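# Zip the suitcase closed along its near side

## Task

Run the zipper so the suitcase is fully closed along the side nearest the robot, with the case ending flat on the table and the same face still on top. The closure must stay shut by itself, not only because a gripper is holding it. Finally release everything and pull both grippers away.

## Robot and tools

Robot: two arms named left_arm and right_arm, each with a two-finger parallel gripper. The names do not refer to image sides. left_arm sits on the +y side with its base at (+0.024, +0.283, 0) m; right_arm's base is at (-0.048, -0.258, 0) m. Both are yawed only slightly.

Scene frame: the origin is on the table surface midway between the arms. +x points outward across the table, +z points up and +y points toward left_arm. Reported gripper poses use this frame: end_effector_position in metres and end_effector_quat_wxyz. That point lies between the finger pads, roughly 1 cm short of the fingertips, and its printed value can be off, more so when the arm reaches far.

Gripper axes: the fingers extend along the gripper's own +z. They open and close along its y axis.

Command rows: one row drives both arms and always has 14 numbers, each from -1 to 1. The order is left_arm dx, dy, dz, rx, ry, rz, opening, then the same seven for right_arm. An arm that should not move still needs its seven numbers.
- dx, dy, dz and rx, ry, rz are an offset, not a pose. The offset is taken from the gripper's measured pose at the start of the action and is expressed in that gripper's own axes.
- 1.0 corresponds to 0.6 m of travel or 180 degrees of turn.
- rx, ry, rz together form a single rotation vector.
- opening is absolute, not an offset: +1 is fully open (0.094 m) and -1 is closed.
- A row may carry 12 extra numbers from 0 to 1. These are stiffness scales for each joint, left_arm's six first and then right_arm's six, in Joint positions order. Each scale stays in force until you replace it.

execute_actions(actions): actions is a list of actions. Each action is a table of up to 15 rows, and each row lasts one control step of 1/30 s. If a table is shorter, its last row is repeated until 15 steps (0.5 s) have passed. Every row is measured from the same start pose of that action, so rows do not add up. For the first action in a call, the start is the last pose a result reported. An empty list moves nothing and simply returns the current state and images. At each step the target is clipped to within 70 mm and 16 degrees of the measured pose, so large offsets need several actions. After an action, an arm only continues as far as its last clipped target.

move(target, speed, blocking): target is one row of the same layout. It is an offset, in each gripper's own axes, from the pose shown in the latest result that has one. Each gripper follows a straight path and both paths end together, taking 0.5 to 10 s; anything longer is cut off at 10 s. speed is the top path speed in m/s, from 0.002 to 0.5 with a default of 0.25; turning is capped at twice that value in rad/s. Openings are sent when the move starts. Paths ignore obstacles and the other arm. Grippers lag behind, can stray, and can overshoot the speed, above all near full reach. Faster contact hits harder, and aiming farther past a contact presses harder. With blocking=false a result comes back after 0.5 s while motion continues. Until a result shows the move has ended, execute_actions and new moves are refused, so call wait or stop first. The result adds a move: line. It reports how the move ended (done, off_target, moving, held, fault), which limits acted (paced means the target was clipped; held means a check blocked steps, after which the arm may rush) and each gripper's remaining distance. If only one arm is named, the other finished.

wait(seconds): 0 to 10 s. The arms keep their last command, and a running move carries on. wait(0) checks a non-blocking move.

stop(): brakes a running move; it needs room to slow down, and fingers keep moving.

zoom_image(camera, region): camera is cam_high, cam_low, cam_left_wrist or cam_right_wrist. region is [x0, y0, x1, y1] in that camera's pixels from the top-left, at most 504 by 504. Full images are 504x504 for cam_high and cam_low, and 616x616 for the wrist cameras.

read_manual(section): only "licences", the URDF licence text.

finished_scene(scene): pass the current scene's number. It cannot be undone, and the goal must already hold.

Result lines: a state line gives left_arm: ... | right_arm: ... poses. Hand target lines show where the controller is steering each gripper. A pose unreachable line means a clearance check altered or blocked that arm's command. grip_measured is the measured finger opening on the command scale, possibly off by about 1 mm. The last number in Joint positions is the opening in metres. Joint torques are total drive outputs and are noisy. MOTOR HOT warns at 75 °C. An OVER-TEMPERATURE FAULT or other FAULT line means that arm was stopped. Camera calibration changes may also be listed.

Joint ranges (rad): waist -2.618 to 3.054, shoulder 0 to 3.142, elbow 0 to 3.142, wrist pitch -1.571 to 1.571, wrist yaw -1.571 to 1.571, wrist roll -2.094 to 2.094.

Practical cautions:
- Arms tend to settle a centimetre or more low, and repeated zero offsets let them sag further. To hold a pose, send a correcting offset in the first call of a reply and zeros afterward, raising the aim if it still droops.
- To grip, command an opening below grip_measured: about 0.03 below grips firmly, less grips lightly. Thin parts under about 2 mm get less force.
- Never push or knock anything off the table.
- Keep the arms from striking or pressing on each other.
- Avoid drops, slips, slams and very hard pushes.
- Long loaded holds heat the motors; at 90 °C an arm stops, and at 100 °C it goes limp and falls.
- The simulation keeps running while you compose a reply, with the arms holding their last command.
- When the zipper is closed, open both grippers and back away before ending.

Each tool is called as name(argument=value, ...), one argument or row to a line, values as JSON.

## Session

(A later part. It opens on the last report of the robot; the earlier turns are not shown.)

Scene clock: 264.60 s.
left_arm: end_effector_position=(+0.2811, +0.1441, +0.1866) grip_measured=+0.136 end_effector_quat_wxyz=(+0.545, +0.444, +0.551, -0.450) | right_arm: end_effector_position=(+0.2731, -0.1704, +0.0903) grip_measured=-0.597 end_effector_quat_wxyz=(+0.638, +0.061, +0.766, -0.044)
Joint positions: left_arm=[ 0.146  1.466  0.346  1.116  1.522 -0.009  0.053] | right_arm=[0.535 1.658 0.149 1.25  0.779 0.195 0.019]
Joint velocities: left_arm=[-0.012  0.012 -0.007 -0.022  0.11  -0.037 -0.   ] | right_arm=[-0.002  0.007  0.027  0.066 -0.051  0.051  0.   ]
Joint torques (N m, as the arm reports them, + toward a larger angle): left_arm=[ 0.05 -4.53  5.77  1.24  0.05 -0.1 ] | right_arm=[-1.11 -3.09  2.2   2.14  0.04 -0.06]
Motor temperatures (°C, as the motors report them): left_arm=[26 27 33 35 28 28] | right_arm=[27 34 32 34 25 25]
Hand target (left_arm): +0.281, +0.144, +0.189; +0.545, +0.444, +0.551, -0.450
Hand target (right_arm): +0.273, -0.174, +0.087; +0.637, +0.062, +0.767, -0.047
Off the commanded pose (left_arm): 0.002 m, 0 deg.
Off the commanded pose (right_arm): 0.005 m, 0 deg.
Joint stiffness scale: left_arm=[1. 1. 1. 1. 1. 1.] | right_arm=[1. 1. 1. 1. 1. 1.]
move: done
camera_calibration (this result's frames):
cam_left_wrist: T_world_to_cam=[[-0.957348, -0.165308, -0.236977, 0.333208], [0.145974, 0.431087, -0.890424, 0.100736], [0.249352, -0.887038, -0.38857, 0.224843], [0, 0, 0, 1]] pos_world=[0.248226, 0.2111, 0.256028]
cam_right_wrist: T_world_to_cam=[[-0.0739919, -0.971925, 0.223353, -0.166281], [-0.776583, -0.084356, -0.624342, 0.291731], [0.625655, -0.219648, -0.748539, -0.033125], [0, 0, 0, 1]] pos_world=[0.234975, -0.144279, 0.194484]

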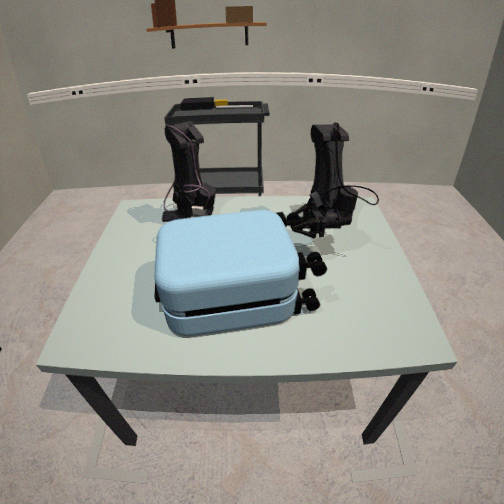

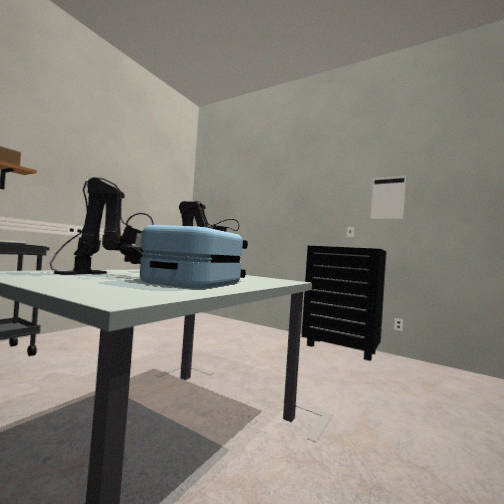

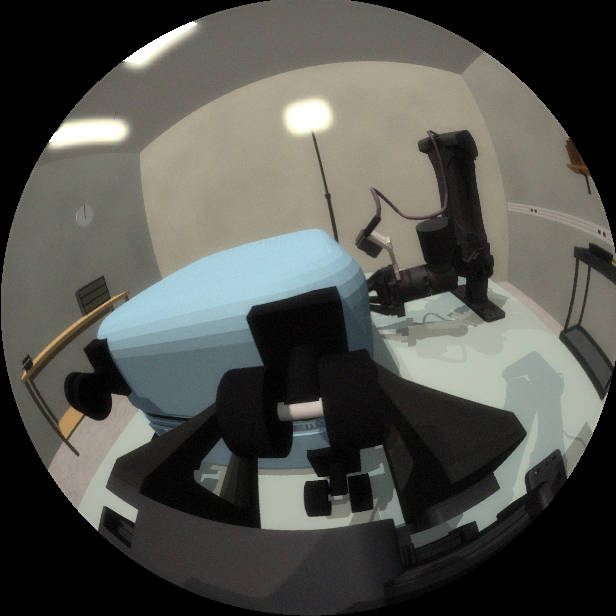

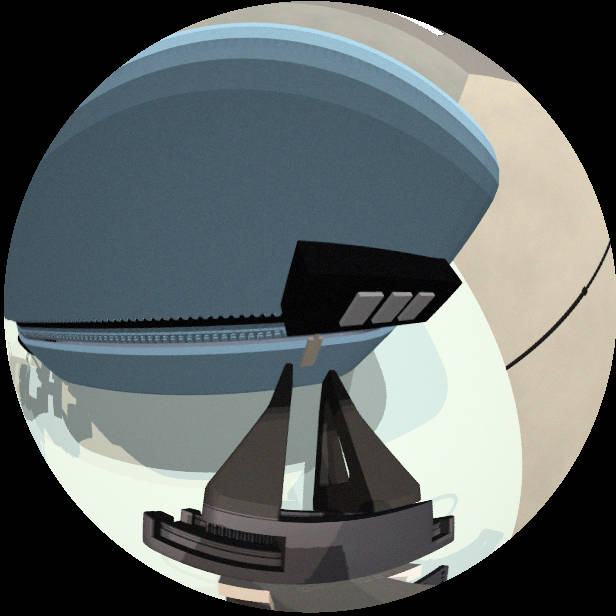

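execute_actions(
  actions=[
    [[-0.004,0,0,0,0,0,0.105,-0.001,-0.001,0.005,0,0,0,-0.6],[-0.004,0,0,0,0,0,0.105,-0.002,-0.002,0.008,0,0,0,-0.6],[-0.004,0,0,0,0,0,0.105,-0.002,-0.002,0.011,0,0,0,-0.6],[-0.004,0,0,0,0,0,0.105,-0.003,-0.003,0.014,0,0,0,-0.6],[-0.004,0,0,0,0,0,0.105,-0.003,-0.003,0.017,0,0,0,-0.62],[-0.004,0,0,0,0,0,0.105,-0.003,-0.003,0.02,0,0,0,-0.65],[-0.004,0,0,0,0,0,0.105,-0.003,-0.003,0.022,0,0,0,-0.68]],
  ],
)

zoom_image(
  camera="cam_right_wrist",
  region=[250, 300, 370, 420],
)

Scene clock: 279.83 s.
left_arm: end_effector_position=(+0.2811, +0.1441, +0.1866) grip_measured=+0.136 end_effector_quat_wxyz=(+0.545, +0.444, +0.551, -0.450) | right_arm: end_effector_position=(+0.2779, -0.1780, +0.0863) grip_measured=-0.677 end_effector_quat_wxyz=(+0.633, +0.060, +0.770, -0.051)
Joint positions: left_arm=[ 0.146  1.466  0.346  1.116  1.522 -0.009  0.053] | right_arm=[0.493 1.675 0.153 1.255 0.746 0.181 0.015]
Joint velocities: left_arm=[-0.017 -0.002 -0.022 -0.007 -0.095 -0.051 -0.   ] | right_arm=[-0.002 -0.012 -0.012 -0.081 -0.037 -0.066 -0.001]
Joint torques (N m, as the arm reports them, + toward a larger angle): left_arm=[ 0.01 -4.52  5.88  1.23  0.04 -0.13] | right_arm=[-1.2  -3.11  5.44  2.07 -0.14 -0.05]
Motor temperatures (°C, as the motors report them): left_arm=[26 28 33 35 28 28] | right_arm=[27 34 32 35 25 25]
Hand target (left_arm): +0.281, +0.144, +0.189; +0.545, +0.444, +0.551, -0.450
Hand target (right_arm): +0.286, -0.174, +0.090; +0.638, +0.061, +0.766, -0.044
Off the commanded pose (left_arm): 0.002 m, 0 deg.
Off the commanded pose (right_arm): 0.010 m, 1 deg.
Joint stiffness scale: left_arm=[1. 1. 1. 1. 1. 1.] | right_arm=[1. 1. 1. 1. 1. 1.]
camera_calibration (this result's frames):
cam_left_wrist: T_world_to_cam=[[-0.957348, -0.165308, -0.236977, 0.333208], [0.145974, 0.431087, -0.890424, 0.100736], [0.249352, -0.887038, -0.38857, 0.224843], [0, 0, 0, 1]] pos_world=[0.248226, 0.2111, 0.256028]
cam_right_wrist: T_world_to_cam=[[-0.0790123, -0.968629, 0.235614, -0.171513], [-0.785675, -0.0849663, -0.612777, 0.293793], [0.613573, -0.233533, -0.754315, -0.0393831], [0, 0, 0, 1]] pos_world=[0.241439, -0.150367, 0.190733]

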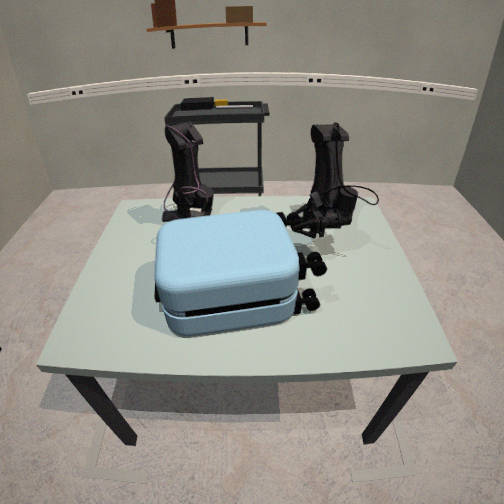

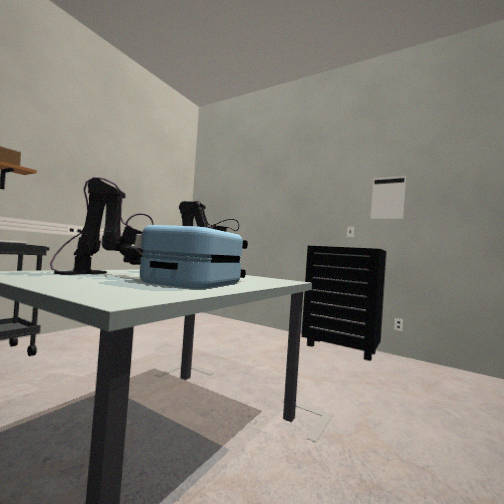

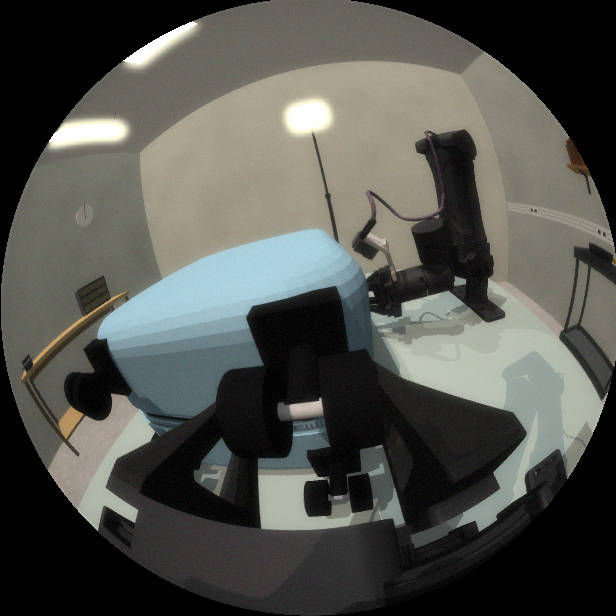

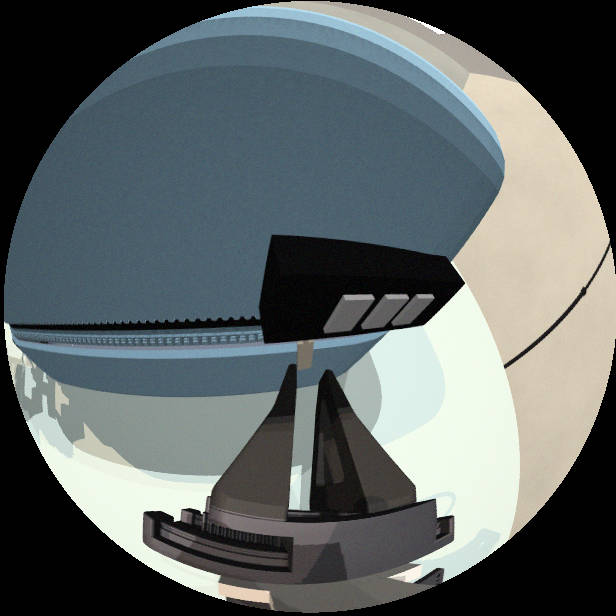

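Region (250, 300, 370, 420) of cam_right_wrist's 616x616 image, scaled by 4.200, with more detail than that image has.

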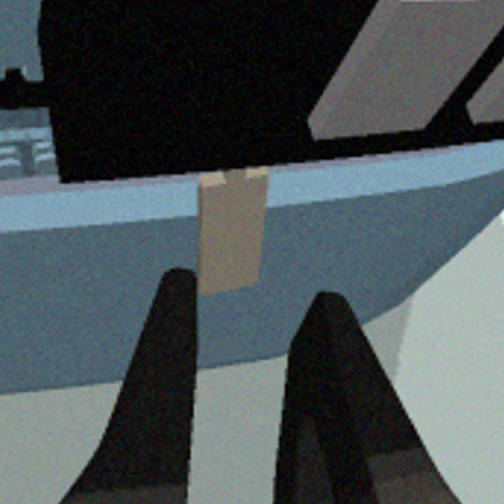

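execute_actions(
  actions=[
    [[-0.004,0,0,0,0,0,0.105,-0.020,0.018,0.014,0,-0.005,0,-0.68]],
  ],
)

zoom_image(
  camera="cam_right_wrist",
  region=[250, 300, 370, 420],
)

Scene clock: 285.97 s.
left_arm: end_effector_position=(+0.2826, +0.1444, +0.1866) grip_measured=+0.136 end_effector_quat_wxyz=(+0.547, +0.441, +0.553, -0.448) | right_arm: end_effector_position=(+0.2822, -0.1774, +0.0865) grip_measured=-0.677 end_effector_quat_wxyz=(+0.630, +0.060, +0.772, -0.063)
Joint positions: left_arm=[ 0.146  1.466  0.346  1.116  1.513 -0.009  0.053] | right_arm=[0.494 1.675 0.179 1.217 0.763 0.174 0.015]
Joint velocities: left_arm=[-0.007  0.002 -0.002 -0.022 -0.095 -0.022 -0.001] | right_arm=[-0.002 -0.017 -0.007 -0.051 -0.022 -0.037 -0.001]
Joint torques (N m, as the arm reports them, + toward a larger angle): left_arm=[-0.07 -4.52  5.84  1.23  0.12 -0.09] | right_arm=[ 0.51 -5.5   6.32  1.76  0.04 -0.08]
Motor temperatures (°C, as the motors report them): left_arm=[26 28 33 35 28 28] | right_arm=[27 34 32 35 25 25]
Hand target (left_arm): +0.281, +0.144, +0.189; +0.545, +0.444, +0.550, -0.450
Hand target (right_arm): +0.290, -0.169, +0.096; +0.639, +0.060, +0.765, -0.052
Off the commanded pose (left_arm): 0.003 m, 1 deg.
Off the commanded pose (right_arm): 0.015 m, 2 deg.
Joint stiffness scale: left_arm=[1. 1. 1. 1. 1. 1.] | right_arm=[1. 1. 1. 1. 1. 1.]
camera_calibration (this result's frames):
cam_left_wrist: T_world_to_cam=[[-0.95595, -0.173713, -0.236607, 0.335475], [0.14185, 0.432304, -0.890501, 0.101374], [0.256978, -0.884837, -0.38862, 0.222281], [0, 0, 0, 1]] pos_world=[0.249196, 0.211135, 0.256032]
cam_right_wrist: T_world_to_cam=[[-0.0904765, -0.963198, 0.253108, -0.168041], [-0.79197, -0.0845056, -0.604683, 0.298504], [0.603819, -0.255164, -0.755178, -0.0427211], [0, 0, 0, 1]] pos_world=[0.246998, -0.147533, 0.190771]

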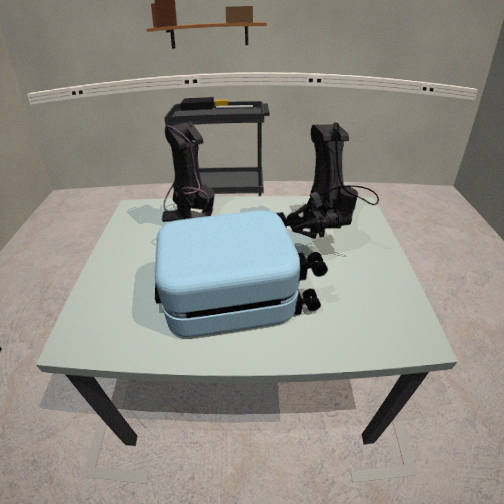

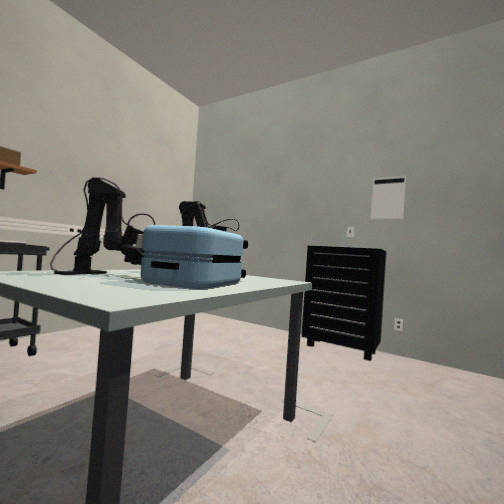

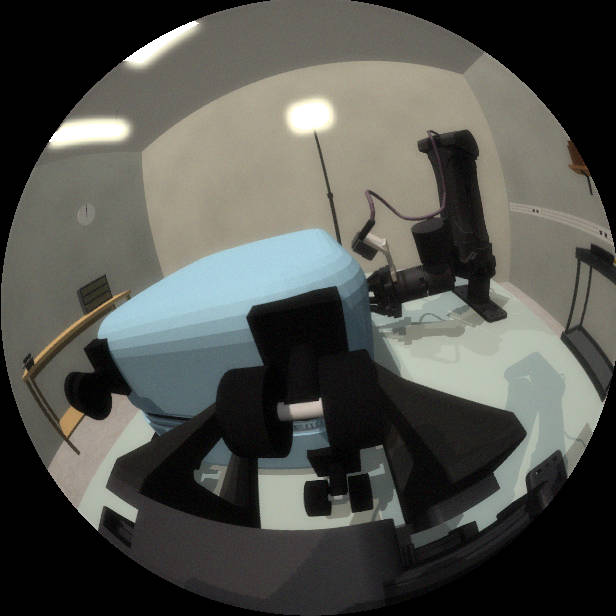

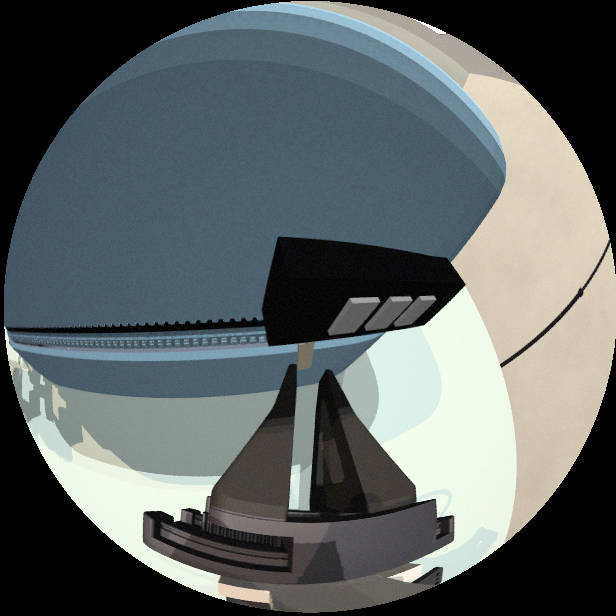

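Region (250, 300, 370, 420) of cam_right_wrist's 616x616 image, scaled by 4.200, with more detail than that image has.

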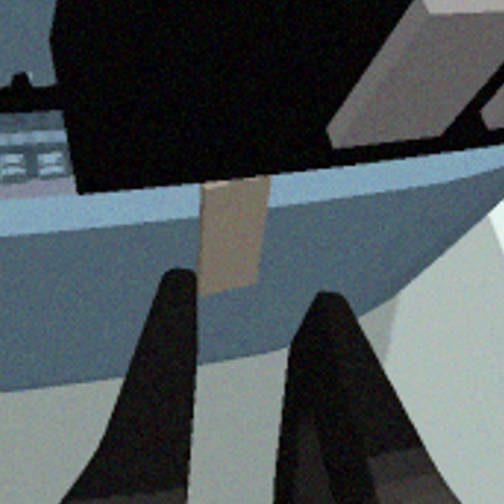

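execute_actions(
  actions=[
    [[-0.004,0,0,0,0,0,0.105,-0.005,0.0,-0.013,0,0,0,-0.65],[-0.004,0,0,0,0,0,0.105,-0.008,0.002,-0.013,-0.01,0,0,-0.65],[-0.004,0,0,0,0,0,0.105,-0.012,0.004,-0.013,-0.015,0,0,-0.65],[-0.004,0,0,0,0,0,0.105,-0.016,0.006,-0.013,-0.022,0,0,-0.65],[-0.004,0,0,0,0,0,0.105,-0.02,0.008,-0.013,-0.03,0,0,-0.65],[-0.004,0,0,0,0,0,0.105,-0.024,0.01,-0.013,-0.038,0,0,-0.65],[-0.004,0,0,0,0,0,0.105,-0.028,0.01,-0.013,-0.045,0,0,-0.65]],
  ],
)

zoom_image(
  camera="cam_right_wrist",
  region=[250, 300, 370, 420],
)

Scene clock: 298.73 s.
left_arm: end_effector_position=(+0.2826, +0.1445, +0.1866) grip_measured=+0.136 end_effector_quat_wxyz=(+0.547, +0.441, +0.553, -0.447) | right_arm: end_effector_position=(+0.2805, -0.1699, +0.1035) grip_measured=-0.653 end_effector_quat_wxyz=(+0.634, +0.023, +0.772, -0.014)
Joint positions: left_arm=[ 0.146  1.466  0.346  1.117  1.513 -0.009  0.053] | right_arm=[0.444 1.512 0.148 1.128 0.594 0.141 0.016]
Joint velocities: left_arm=[ 0.012  0.007  0.007 -0.022  0.007  0.007 -0.001] | right_arm=[-0.017 -0.017  0.017 -0.168 -0.11  -0.037  0.   ]
Joint torques (N m, as the arm reports them, + toward a larger angle): left_arm=[-0.12 -4.62  5.87  1.21  0.05 -0.11] | right_arm=[-1.2  -6.44  3.18  1.96  0.04 -0.05]
Motor temperatures (°C, as the motors report them): left_arm=[26 28 33 35 28 28] | right_arm=[27 34 32 35 25 25]
Hand target (left_arm): +0.283, +0.144, +0.189; +0.547, +0.441, +0.552, -0.448
Hand target (right_arm): +0.279, -0.170, +0.105; +0.633, +0.015, +0.774, -0.009
Off the commanded pose (left_arm): 0.002 m, 0 deg.
Off the commanded pose (right_arm): 0.002 m, 1 deg.
Joint stiffness scale: left_arm=[1. 1. 1. 1. 1. 1.] | right_arm=[1. 1. 1. 1. 1. 1.]
camera_calibration (this result's frames):
cam_left_wrist: T_world_to_cam=[[-0.955795, -0.174064, -0.236978, 0.335624], [0.142021, 0.432411, -0.890422, 0.101307], [0.257462, -0.884716, -0.388575, 0.222126], [0, 0, 0, 1]] pos_world=[0.249211, 0.211132, 0.256054]
cam_right_wrist: T_world_to_cam=[[0.0235343, -0.973753, 0.226388, -0.196179], [-0.772512, -0.16145, -0.614132, 0.290437], [0.634563, -0.160434, -0.756036, -0.0193827], [0, 0, 0, 1]] pos_world=[0.241283, -0.147249, 0.208126]

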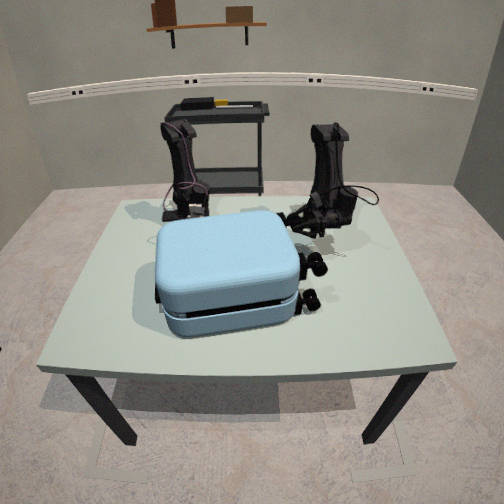

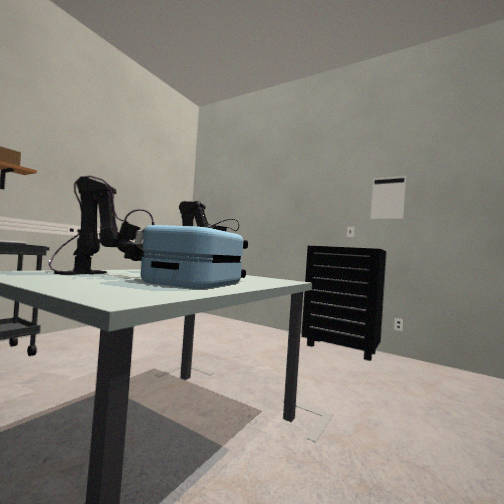

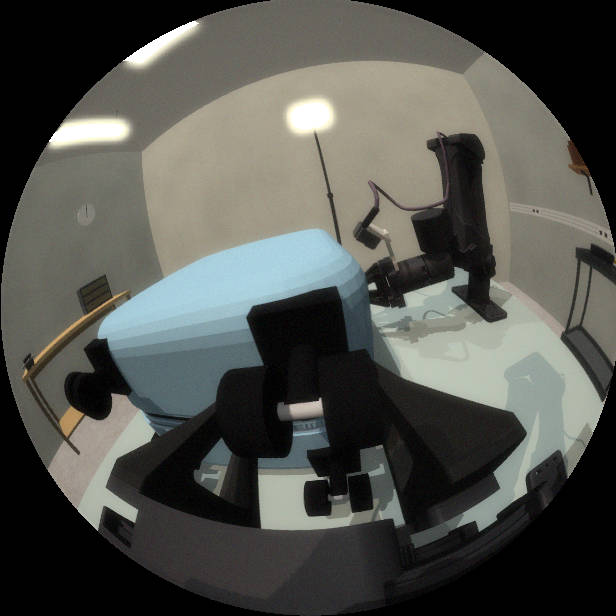

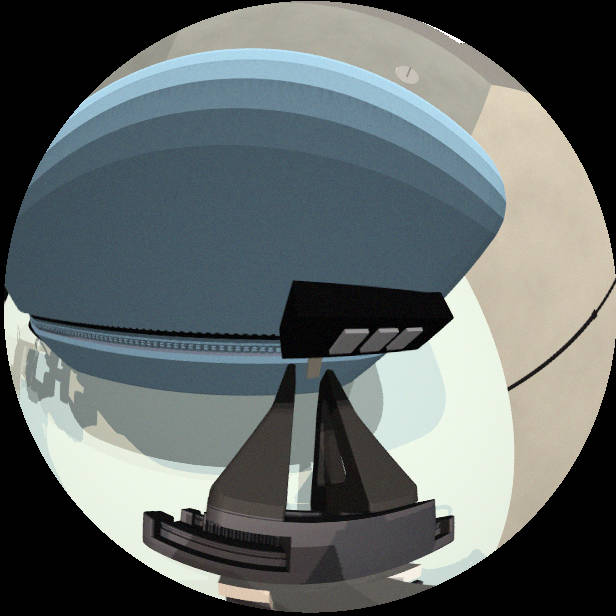

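Region (250, 300, 370, 420) of cam_right_wrist's 616x616 image, scaled by 4.200, with more detail than that image has.

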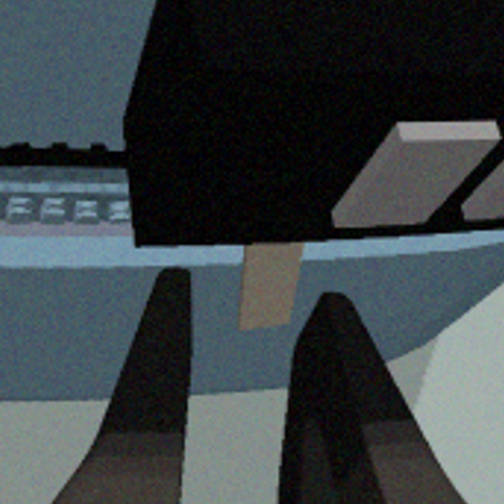

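execute_actions(
  actions=[
    [[-0.004,0,0,0,0,0,0.105,0.006,-0.004,0.012,0,0,0,-0.68]],
    [[-0.004,0,0,0,0,0,0.105,0,0,0.008,0,0,0,-0.72],[-0.004,0,0,0,0,0,0.105,0,0,0.008,0,0,0,-0.75],[-0.004,0,0,0,0,0,0.105,0,0,0.008,0,0,0,-0.78],[-0.004,0,0,0,0,0,0.105,0,0,0.008,0,0,0,-0.8],[-0.004,0,0,0,0,0,0.105,0,0,0.008,0,0,0,-0.82],[-0.004,0,0,0,0,0,0.105,0,0,0.008,0,0,0,-0.84],[-0.004,0,0,0,0,0,0.105,0,0,0.008,0,0,0,-0.86],[-0.004,0,0,0,0,0,0.105,0,0,0.008,0,0,0,-0.88]],
  ],
)

zoom_image(
  camera="cam_right_wrist",
  region=[250, 300, 370, 420],
)

Scene clock: 307.70 s.
left_arm: end_effector_position=(+0.2826, +0.1445, +0.1866) grip_measured=+0.136 end_effector_quat_wxyz=(+0.547, +0.441, +0.553, -0.447) | right_arm: end_effector_position=(+0.2819, -0.1707, +0.0904) grip_measured=-0.877 end_effector_quat_wxyz=(+0.622, +0.013, +0.783, -0.018)
Joint positions: left_arm=[ 0.146  1.466  0.346  1.117  1.513 -0.009  0.053] | right_arm=[0.426 1.564 0.148 1.145 0.566 0.136 0.006]
Joint velocities: left_arm=[-0.022 -0.007 -0.017 -0.051 -0.066 -0.007 -0.   ] | right_arm=[-0.022  0.012 -0.007  0.007 -0.051 -0.022 -0.   ]
Joint torques (N m, as the arm reports them, + toward a larger angle): left_arm=[-0.02 -4.6   5.8   1.23  0.04 -0.12] | right_arm=[-1.25 -2.86  4.9   2.15 -0.02 -0.04]
Motor temperatures (°C, as the motors report them): left_arm=[26 28 33 35 28 28] | right_arm=[27 34 32 35 25 25]
Hand target (left_arm): +0.283, +0.144, +0.189; +0.548, +0.441, +0.553, -0.448
Hand target (right_arm): +0.287, -0.172, +0.092; +0.624, +0.015, +0.781, -0.018
Off the commanded pose (left_arm): 0.002 m, 0 deg.
Off the commanded pose (right_arm): 0.005 m, 0 deg.
Joint stiffness scale: left_arm=[1. 1. 1. 1. 1. 1.] | right_arm=[1. 1. 1. 1. 1. 1.]
camera_calibration (this result's frames):
cam_left_wrist: T_world_to_cam=[[-0.955795, -0.174064, -0.236978, 0.335624], [0.142021, 0.432411, -0.890422, 0.101307], [0.257462, -0.884716, -0.388575, 0.222126], [0, 0, 0, 1]] pos_world=[0.249211, 0.211132, 0.256054]
cam_right_wrist: T_world_to_cam=[[0.0423547, -0.969417, 0.241736, -0.20001], [-0.790952, -0.180357, -0.584693, 0.282708], [0.61041, -0.166437, -0.774402, -0.0228889], [0, 0, 0, 1]] pos_world=[0.246051, -0.146714, 0.195921]

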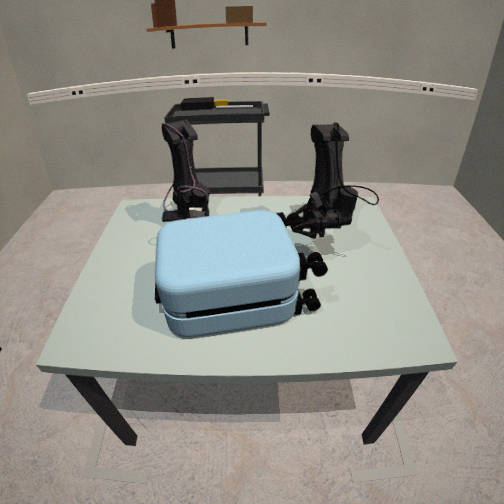

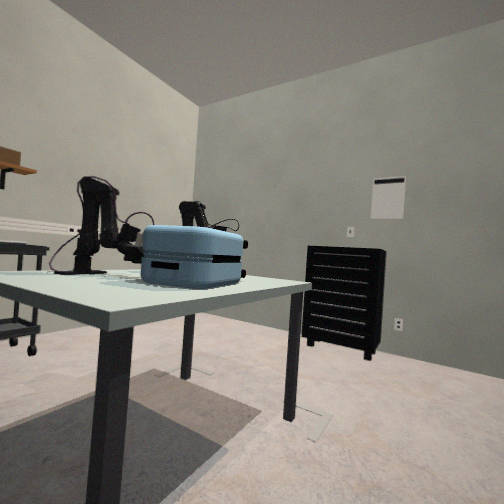

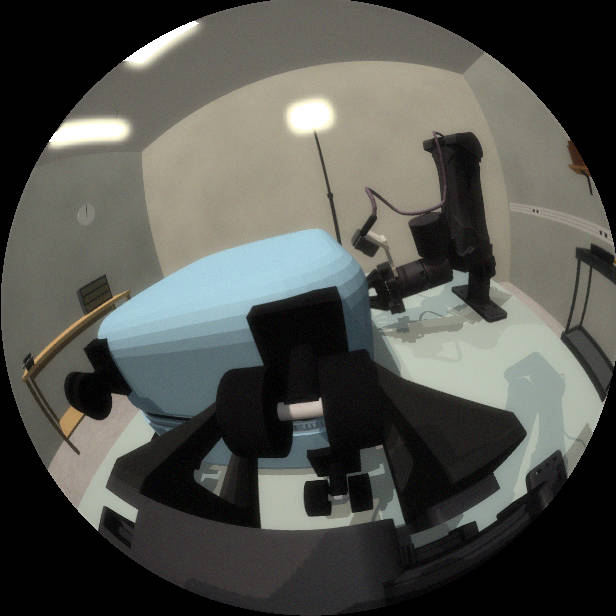

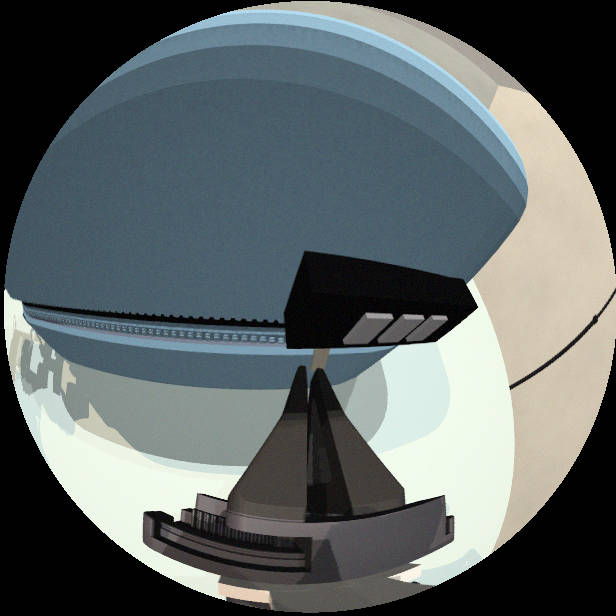

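Region (250, 300, 370, 420) of cam_right_wrist's 616x616 image, scaled by 4.200, with more detail than that image has.

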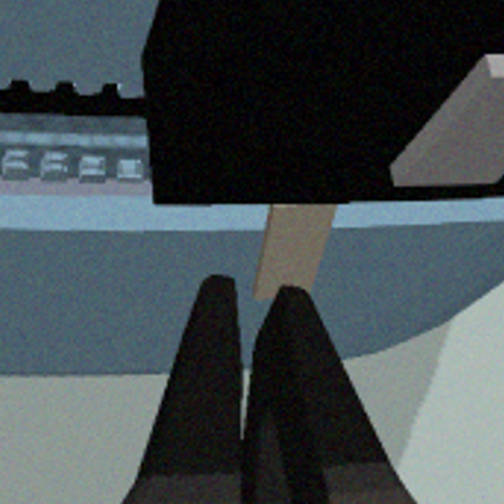

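execute_actions(
  actions=[
    [[-0.004,0,0,0,0,0,0.105,-0.017,-0.012,-0.002,0,-0.008,0,-0.62],[-0.004,0,0,0,0,0,0.105,-0.017,-0.012,-0.002,0,-0.008,0,-0.62],[-0.004,0,0,0,0,0,0.105,-0.017,-0.012,-0.002,0,-0.008,0,-0.62],[-0.004,0,0,0,0,0,0.105,-0.017,-0.012,-0.002,0,-0.008,0,-0.62],[-0.004,0,0,0,0,0,0.105,-0.017,-0.012,-0.002,0,-0.008,0,-0.62],[-0.004,0,0,0,0,0,0.105,-0.017,-0.012,-0.002,0,-0.008,0,-0.62],[-0.004,0,0,0,0,0,0.105,-0.019,-0.009,0.006,0,-0.008,0,-0.62],[-0.004,0,0,0,0,0,0.105,-0.022,-0.006,0.014,0,-0.008,0,-0.62]],
  ],
)

zoom_image(
  camera="cam_right_wrist",
  region=[250, 300, 370, 420],
)

Scene clock: 328.77 s.
left_arm: end_effector_position=(+0.2828, +0.1445, +0.1866) grip_measured=+0.136 end_effector_quat_wxyz=(+0.548, +0.441, +0.553, -0.447) | right_arm: end_effector_position=(+0.2832, -0.1757, +0.0915) grip_measured=-0.623 end_effector_quat_wxyz=(+0.621, +0.007, +0.783, -0.023)
Joint positions: left_arm=[ 0.146  1.466  0.346  1.117  1.512 -0.009  0.053] | right_arm=[0.399 1.55  0.143 1.139 0.541 0.112 0.018]
Joint velocities: left_arm=[ 0.002  0.002 -0.012  0.022  0.022 -0.037 -0.   ] | right_arm=[ 0.002 -0.012 -0.032 -0.007 -0.037 -0.007 -0.002]
Joint torques (N m, as the arm reports them, + toward a larger angle): left_arm=[-0.03 -4.59  5.81  1.25  0.04 -0.12] | right_arm=[-1.59 -4.26  6.8   1.99 -0.09 -0.03]
Motor temperatures (°C, as the motors report them): left_arm=[26 28 33 34 28 28] | right_arm=[27 34 32 36 25 25]
Hand target (left_arm): +0.283, +0.144, +0.189; +0.548, +0.441, +0.553, -0.447
Hand target (right_arm): +0.293, -0.175, +0.102; +0.632, +0.012, +0.775, -0.018
Off the commanded pose (left_arm): 0.002 m, 0 deg.
Off the commanded pose (right_arm): 0.014 m, 2 deg.
Joint stiffness scale: left_arm=[1. 1. 1. 1. 1. 1.] | right_arm=[1. 1. 1. 1. 1. 1.]
camera_calibration (this result's frames):
cam_left_wrist: T_world_to_cam=[[-0.955595, -0.175157, -0.236978, 0.335924], [0.141526, 0.432576, -0.89042, 0.101376], [0.258474, -0.88442, -0.388578, 0.221784], [0, 0, 0, 1]] pos_world=[0.249334, 0.211136, 0.256054]
cam_right_wrist: T_world_to_cam=[[0.045271, -0.965276, 0.257279, -0.20675], [-0.791074, -0.191914, -0.580837, 0.281108], [0.610043, -0.177232, -0.772293, -0.0256263], [0, 0, 0, 1]] pos_world=[0.24737, -0.150165, 0.196679]

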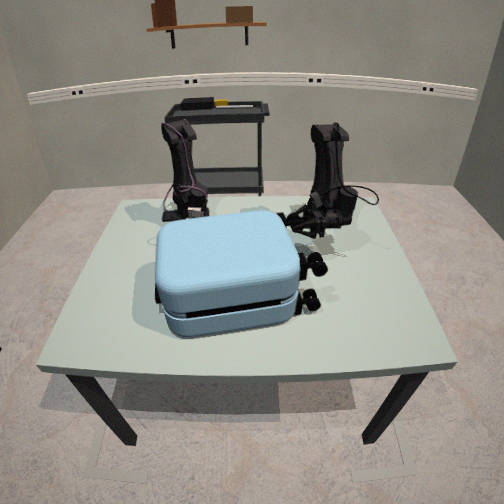

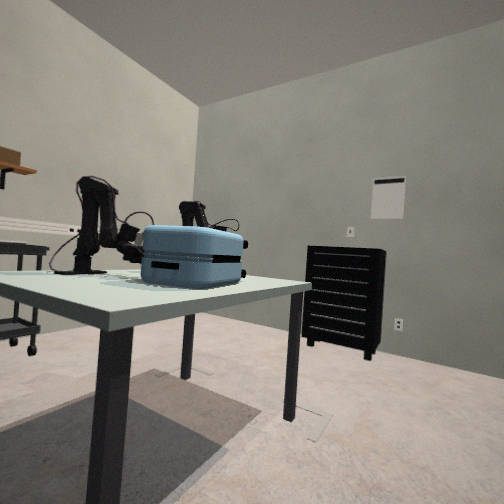

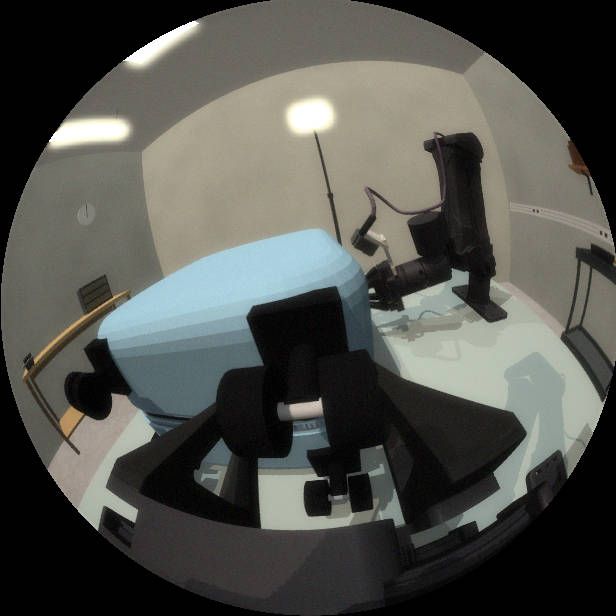

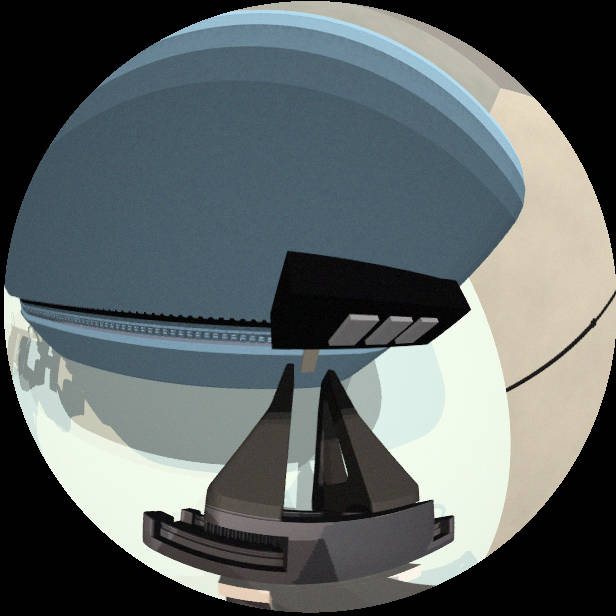

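Region (250, 300, 370, 420) of cam_right_wrist's 616x616 image, scaled by 4.200, with more detail than that image has.

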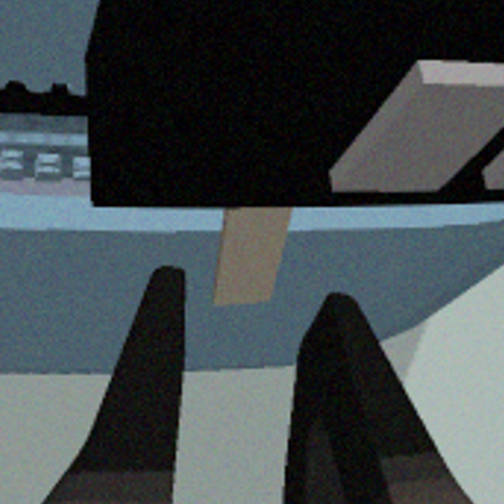

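execute_actions(
  actions=[],
)

Scene clock: 343.50 s.
left_arm: end_effector_position=(+0.2828, +0.1445, +0.1866) grip_measured=+0.136 end_effector_quat_wxyz=(+0.548, +0.441, +0.553, -0.447) | right_arm: end_effector_position=(+0.2832, -0.1757, +0.0915) grip_measured=-0.623 end_effector_quat_wxyz=(+0.621, +0.006, +0.783, -0.023)
Joint positions: left_arm=[ 0.146  1.466  0.346  1.117  1.512 -0.009  0.053] | right_arm=[0.399 1.55  0.143 1.139 0.541 0.111 0.018]
Joint velocities: left_arm=[-0.012  0.002 -0.007 -0.022  0.081 -0.051  0.   ] | right_arm=[-0.027 -0.002  0.012 -0.007  0.007  0.007  0.001]
Joint torques (N m, as the arm reports them, + toward a larger angle): left_arm=[ 0.06 -4.55  5.77  1.21  0.03 -0.12] | right_arm=[-1.61 -4.22  6.76  1.98 -0.1  -0.04]
Motor temperatures (°C, as the motors report them): left_arm=[26 28 33 34 28 28] | right_arm=[27 34 32 36 25 25]
Hand target (left_arm): +0.283, +0.144, +0.189; +0.548, +0.441, +0.553, -0.448
Hand target (right_arm): +0.293, -0.175, +0.102; +0.632, +0.012, +0.775, -0.018
Off the commanded pose (left_arm): 0.002 m, 0 deg.
Off the commanded pose (right_arm): 0.014 m, 2 deg.
Joint stiffness scale: left_arm=[1. 1. 1. 1. 1. 1.] | right_arm=[1. 1. 1. 1. 1. 1.]
camera_calibration (this result's frames):
cam_left_wrist: T_world_to_cam=[[-0.955683, -0.175176, -0.236607, 0.335882], [0.141194, 0.432504, -0.890508, 0.101496], [0.25833, -0.884451, -0.388603, 0.221834], [0, 0, 0, 1]] pos_world=[0.24936, 0.211142, 0.256061]
cam_right_wrist: T_world_to_cam=[[0.0454469, -0.965077, 0.257994, -0.206831], [-0.79106, -0.192482, -0.580667, 0.280988], [0.610048, -0.177699, -0.772182, -0.0257199], [0, 0, 0, 1]] pos_world=[0.247369, -0.150093, 0.196661]

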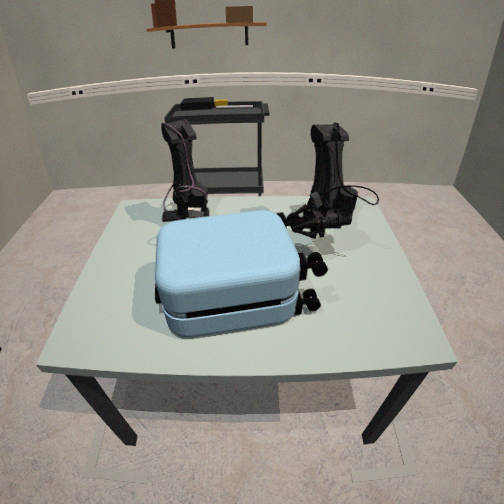

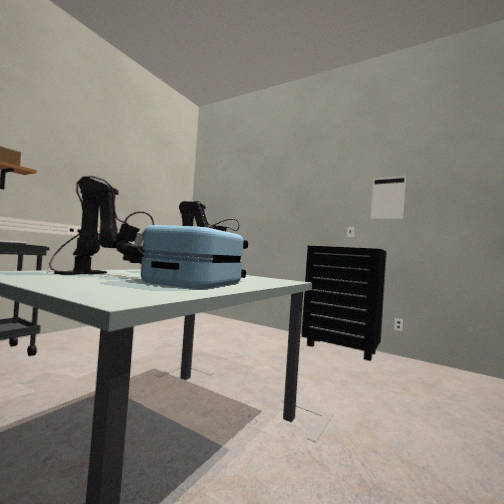

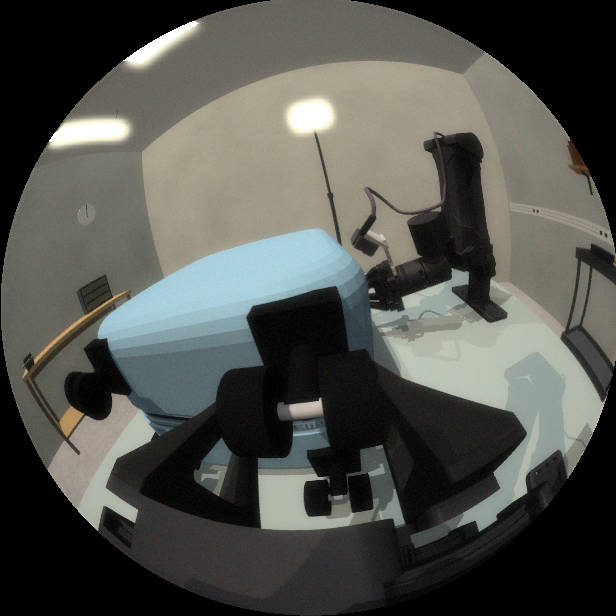

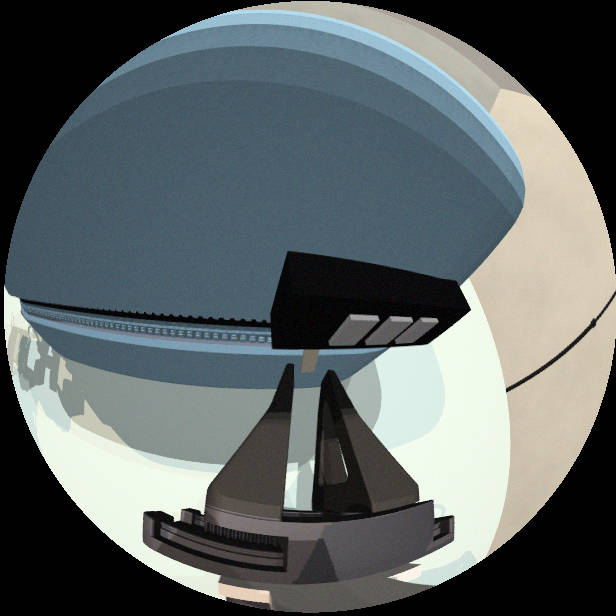

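execute_actions(
  actions=[
    [[-0.004,0,0,0,0,0,0.105,-0.02,0,-0.011,0,0,0,-0.62]],
  ],
)

Scene clock: 346.20 s.
left_arm: end_effector_position=(+0.2828, +0.1445, +0.1866) grip_measured=+0.136 end_effector_quat_wxyz=(+0.548, +0.441, +0.553, -0.447) | right_arm: end_effector_position=(+0.2782, -0.1783, +0.0934) grip_measured=-0.623 end_effector_quat_wxyz=(+0.610, +0.001, +0.792, -0.030)
Joint positions: left_arm=[ 0.146  1.466  0.346  1.117  1.512 -0.009  0.053] | right_arm=[0.4   1.452 0.143 1.007 0.541 0.111 0.018]
Joint velocities: left_arm=[ 0.007 -0.022  0.012  0.007 -0.022  0.007  0.   ] | right_arm=[ 0.012 -0.012 -0.022 -0.11  -0.022 -0.007  0.   ]
Joint torques (N m, as the arm reports them, + toward a larger angle): left_arm=[ 0.03 -4.61  5.77  1.24  0.02 -0.11] | right_arm=[ 1.09 -6.17  5.3   1.94  0.23  0.04]
Motor temperatures (°C, as the motors report them): left_arm=[26 28 33 34 28 28] | right_arm=[27 34 32 36 25 25]
Hand target (left_arm): +0.283, +0.144, +0.189; +0.548, +0.441, +0.553, -0.447
Hand target (right_arm): +0.280, -0.175, +0.105; +0.621, +0.006, +0.783, -0.023
Off the commanded pose (left_arm): 0.002 m, 0 deg.
Off the commanded pose (right_arm): 0.012 m, 2 deg.
Joint stiffness scale: left_arm=[1. 1. 1. 1. 1. 1.] | right_arm=[1. 1. 1. 1. 1. 1.]
camera_calibration (this result's frames):
cam_left_wrist: T_world_to_cam=[[-0.955683, -0.175176, -0.236607, 0.335882], [0.141194, 0.432504, -0.890508, 0.101496], [0.25833, -0.884451, -0.388603, 0.221834], [0, 0, 0, 1]] pos_world=[0.24936, 0.211142, 0.256061]
cam_right_wrist: T_world_to_cam=[[0.0535857, -0.960616, 0.272664, -0.212444], [-0.807364, -0.202362, -0.554268, 0.277952], [0.587615, -0.190439, -0.786411, -0.016342], [0, 0, 0, 1]] pos_world=[0.245396, -0.150942, 0.199134]

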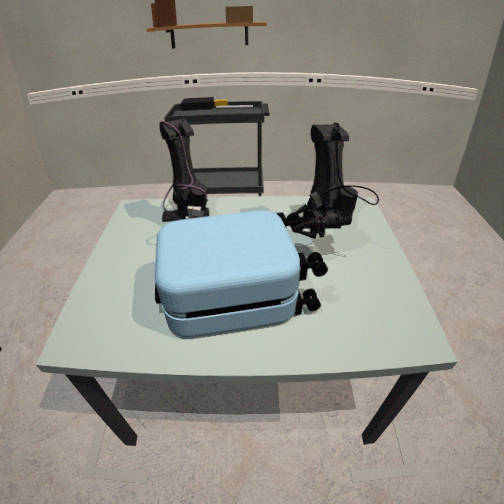

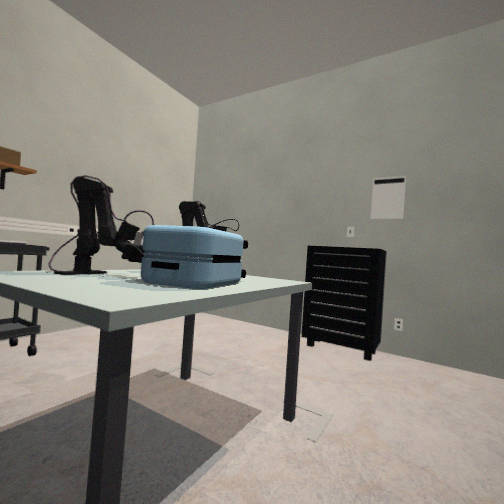

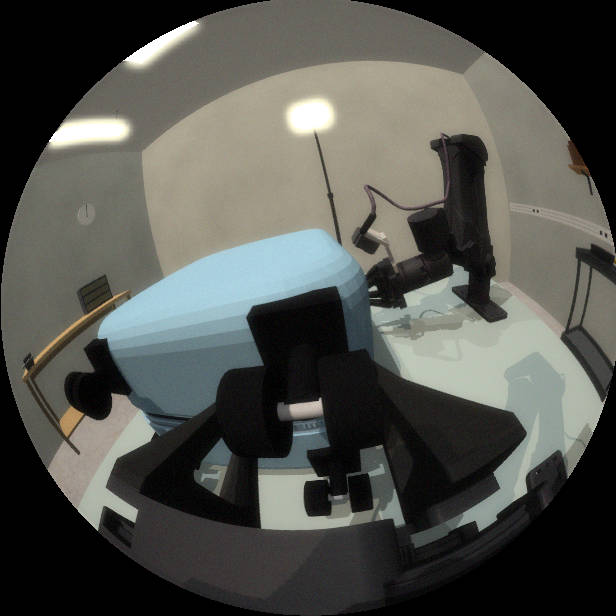

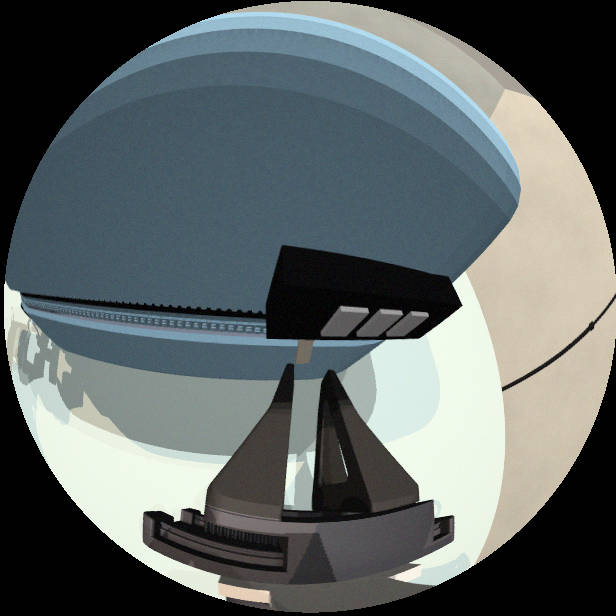

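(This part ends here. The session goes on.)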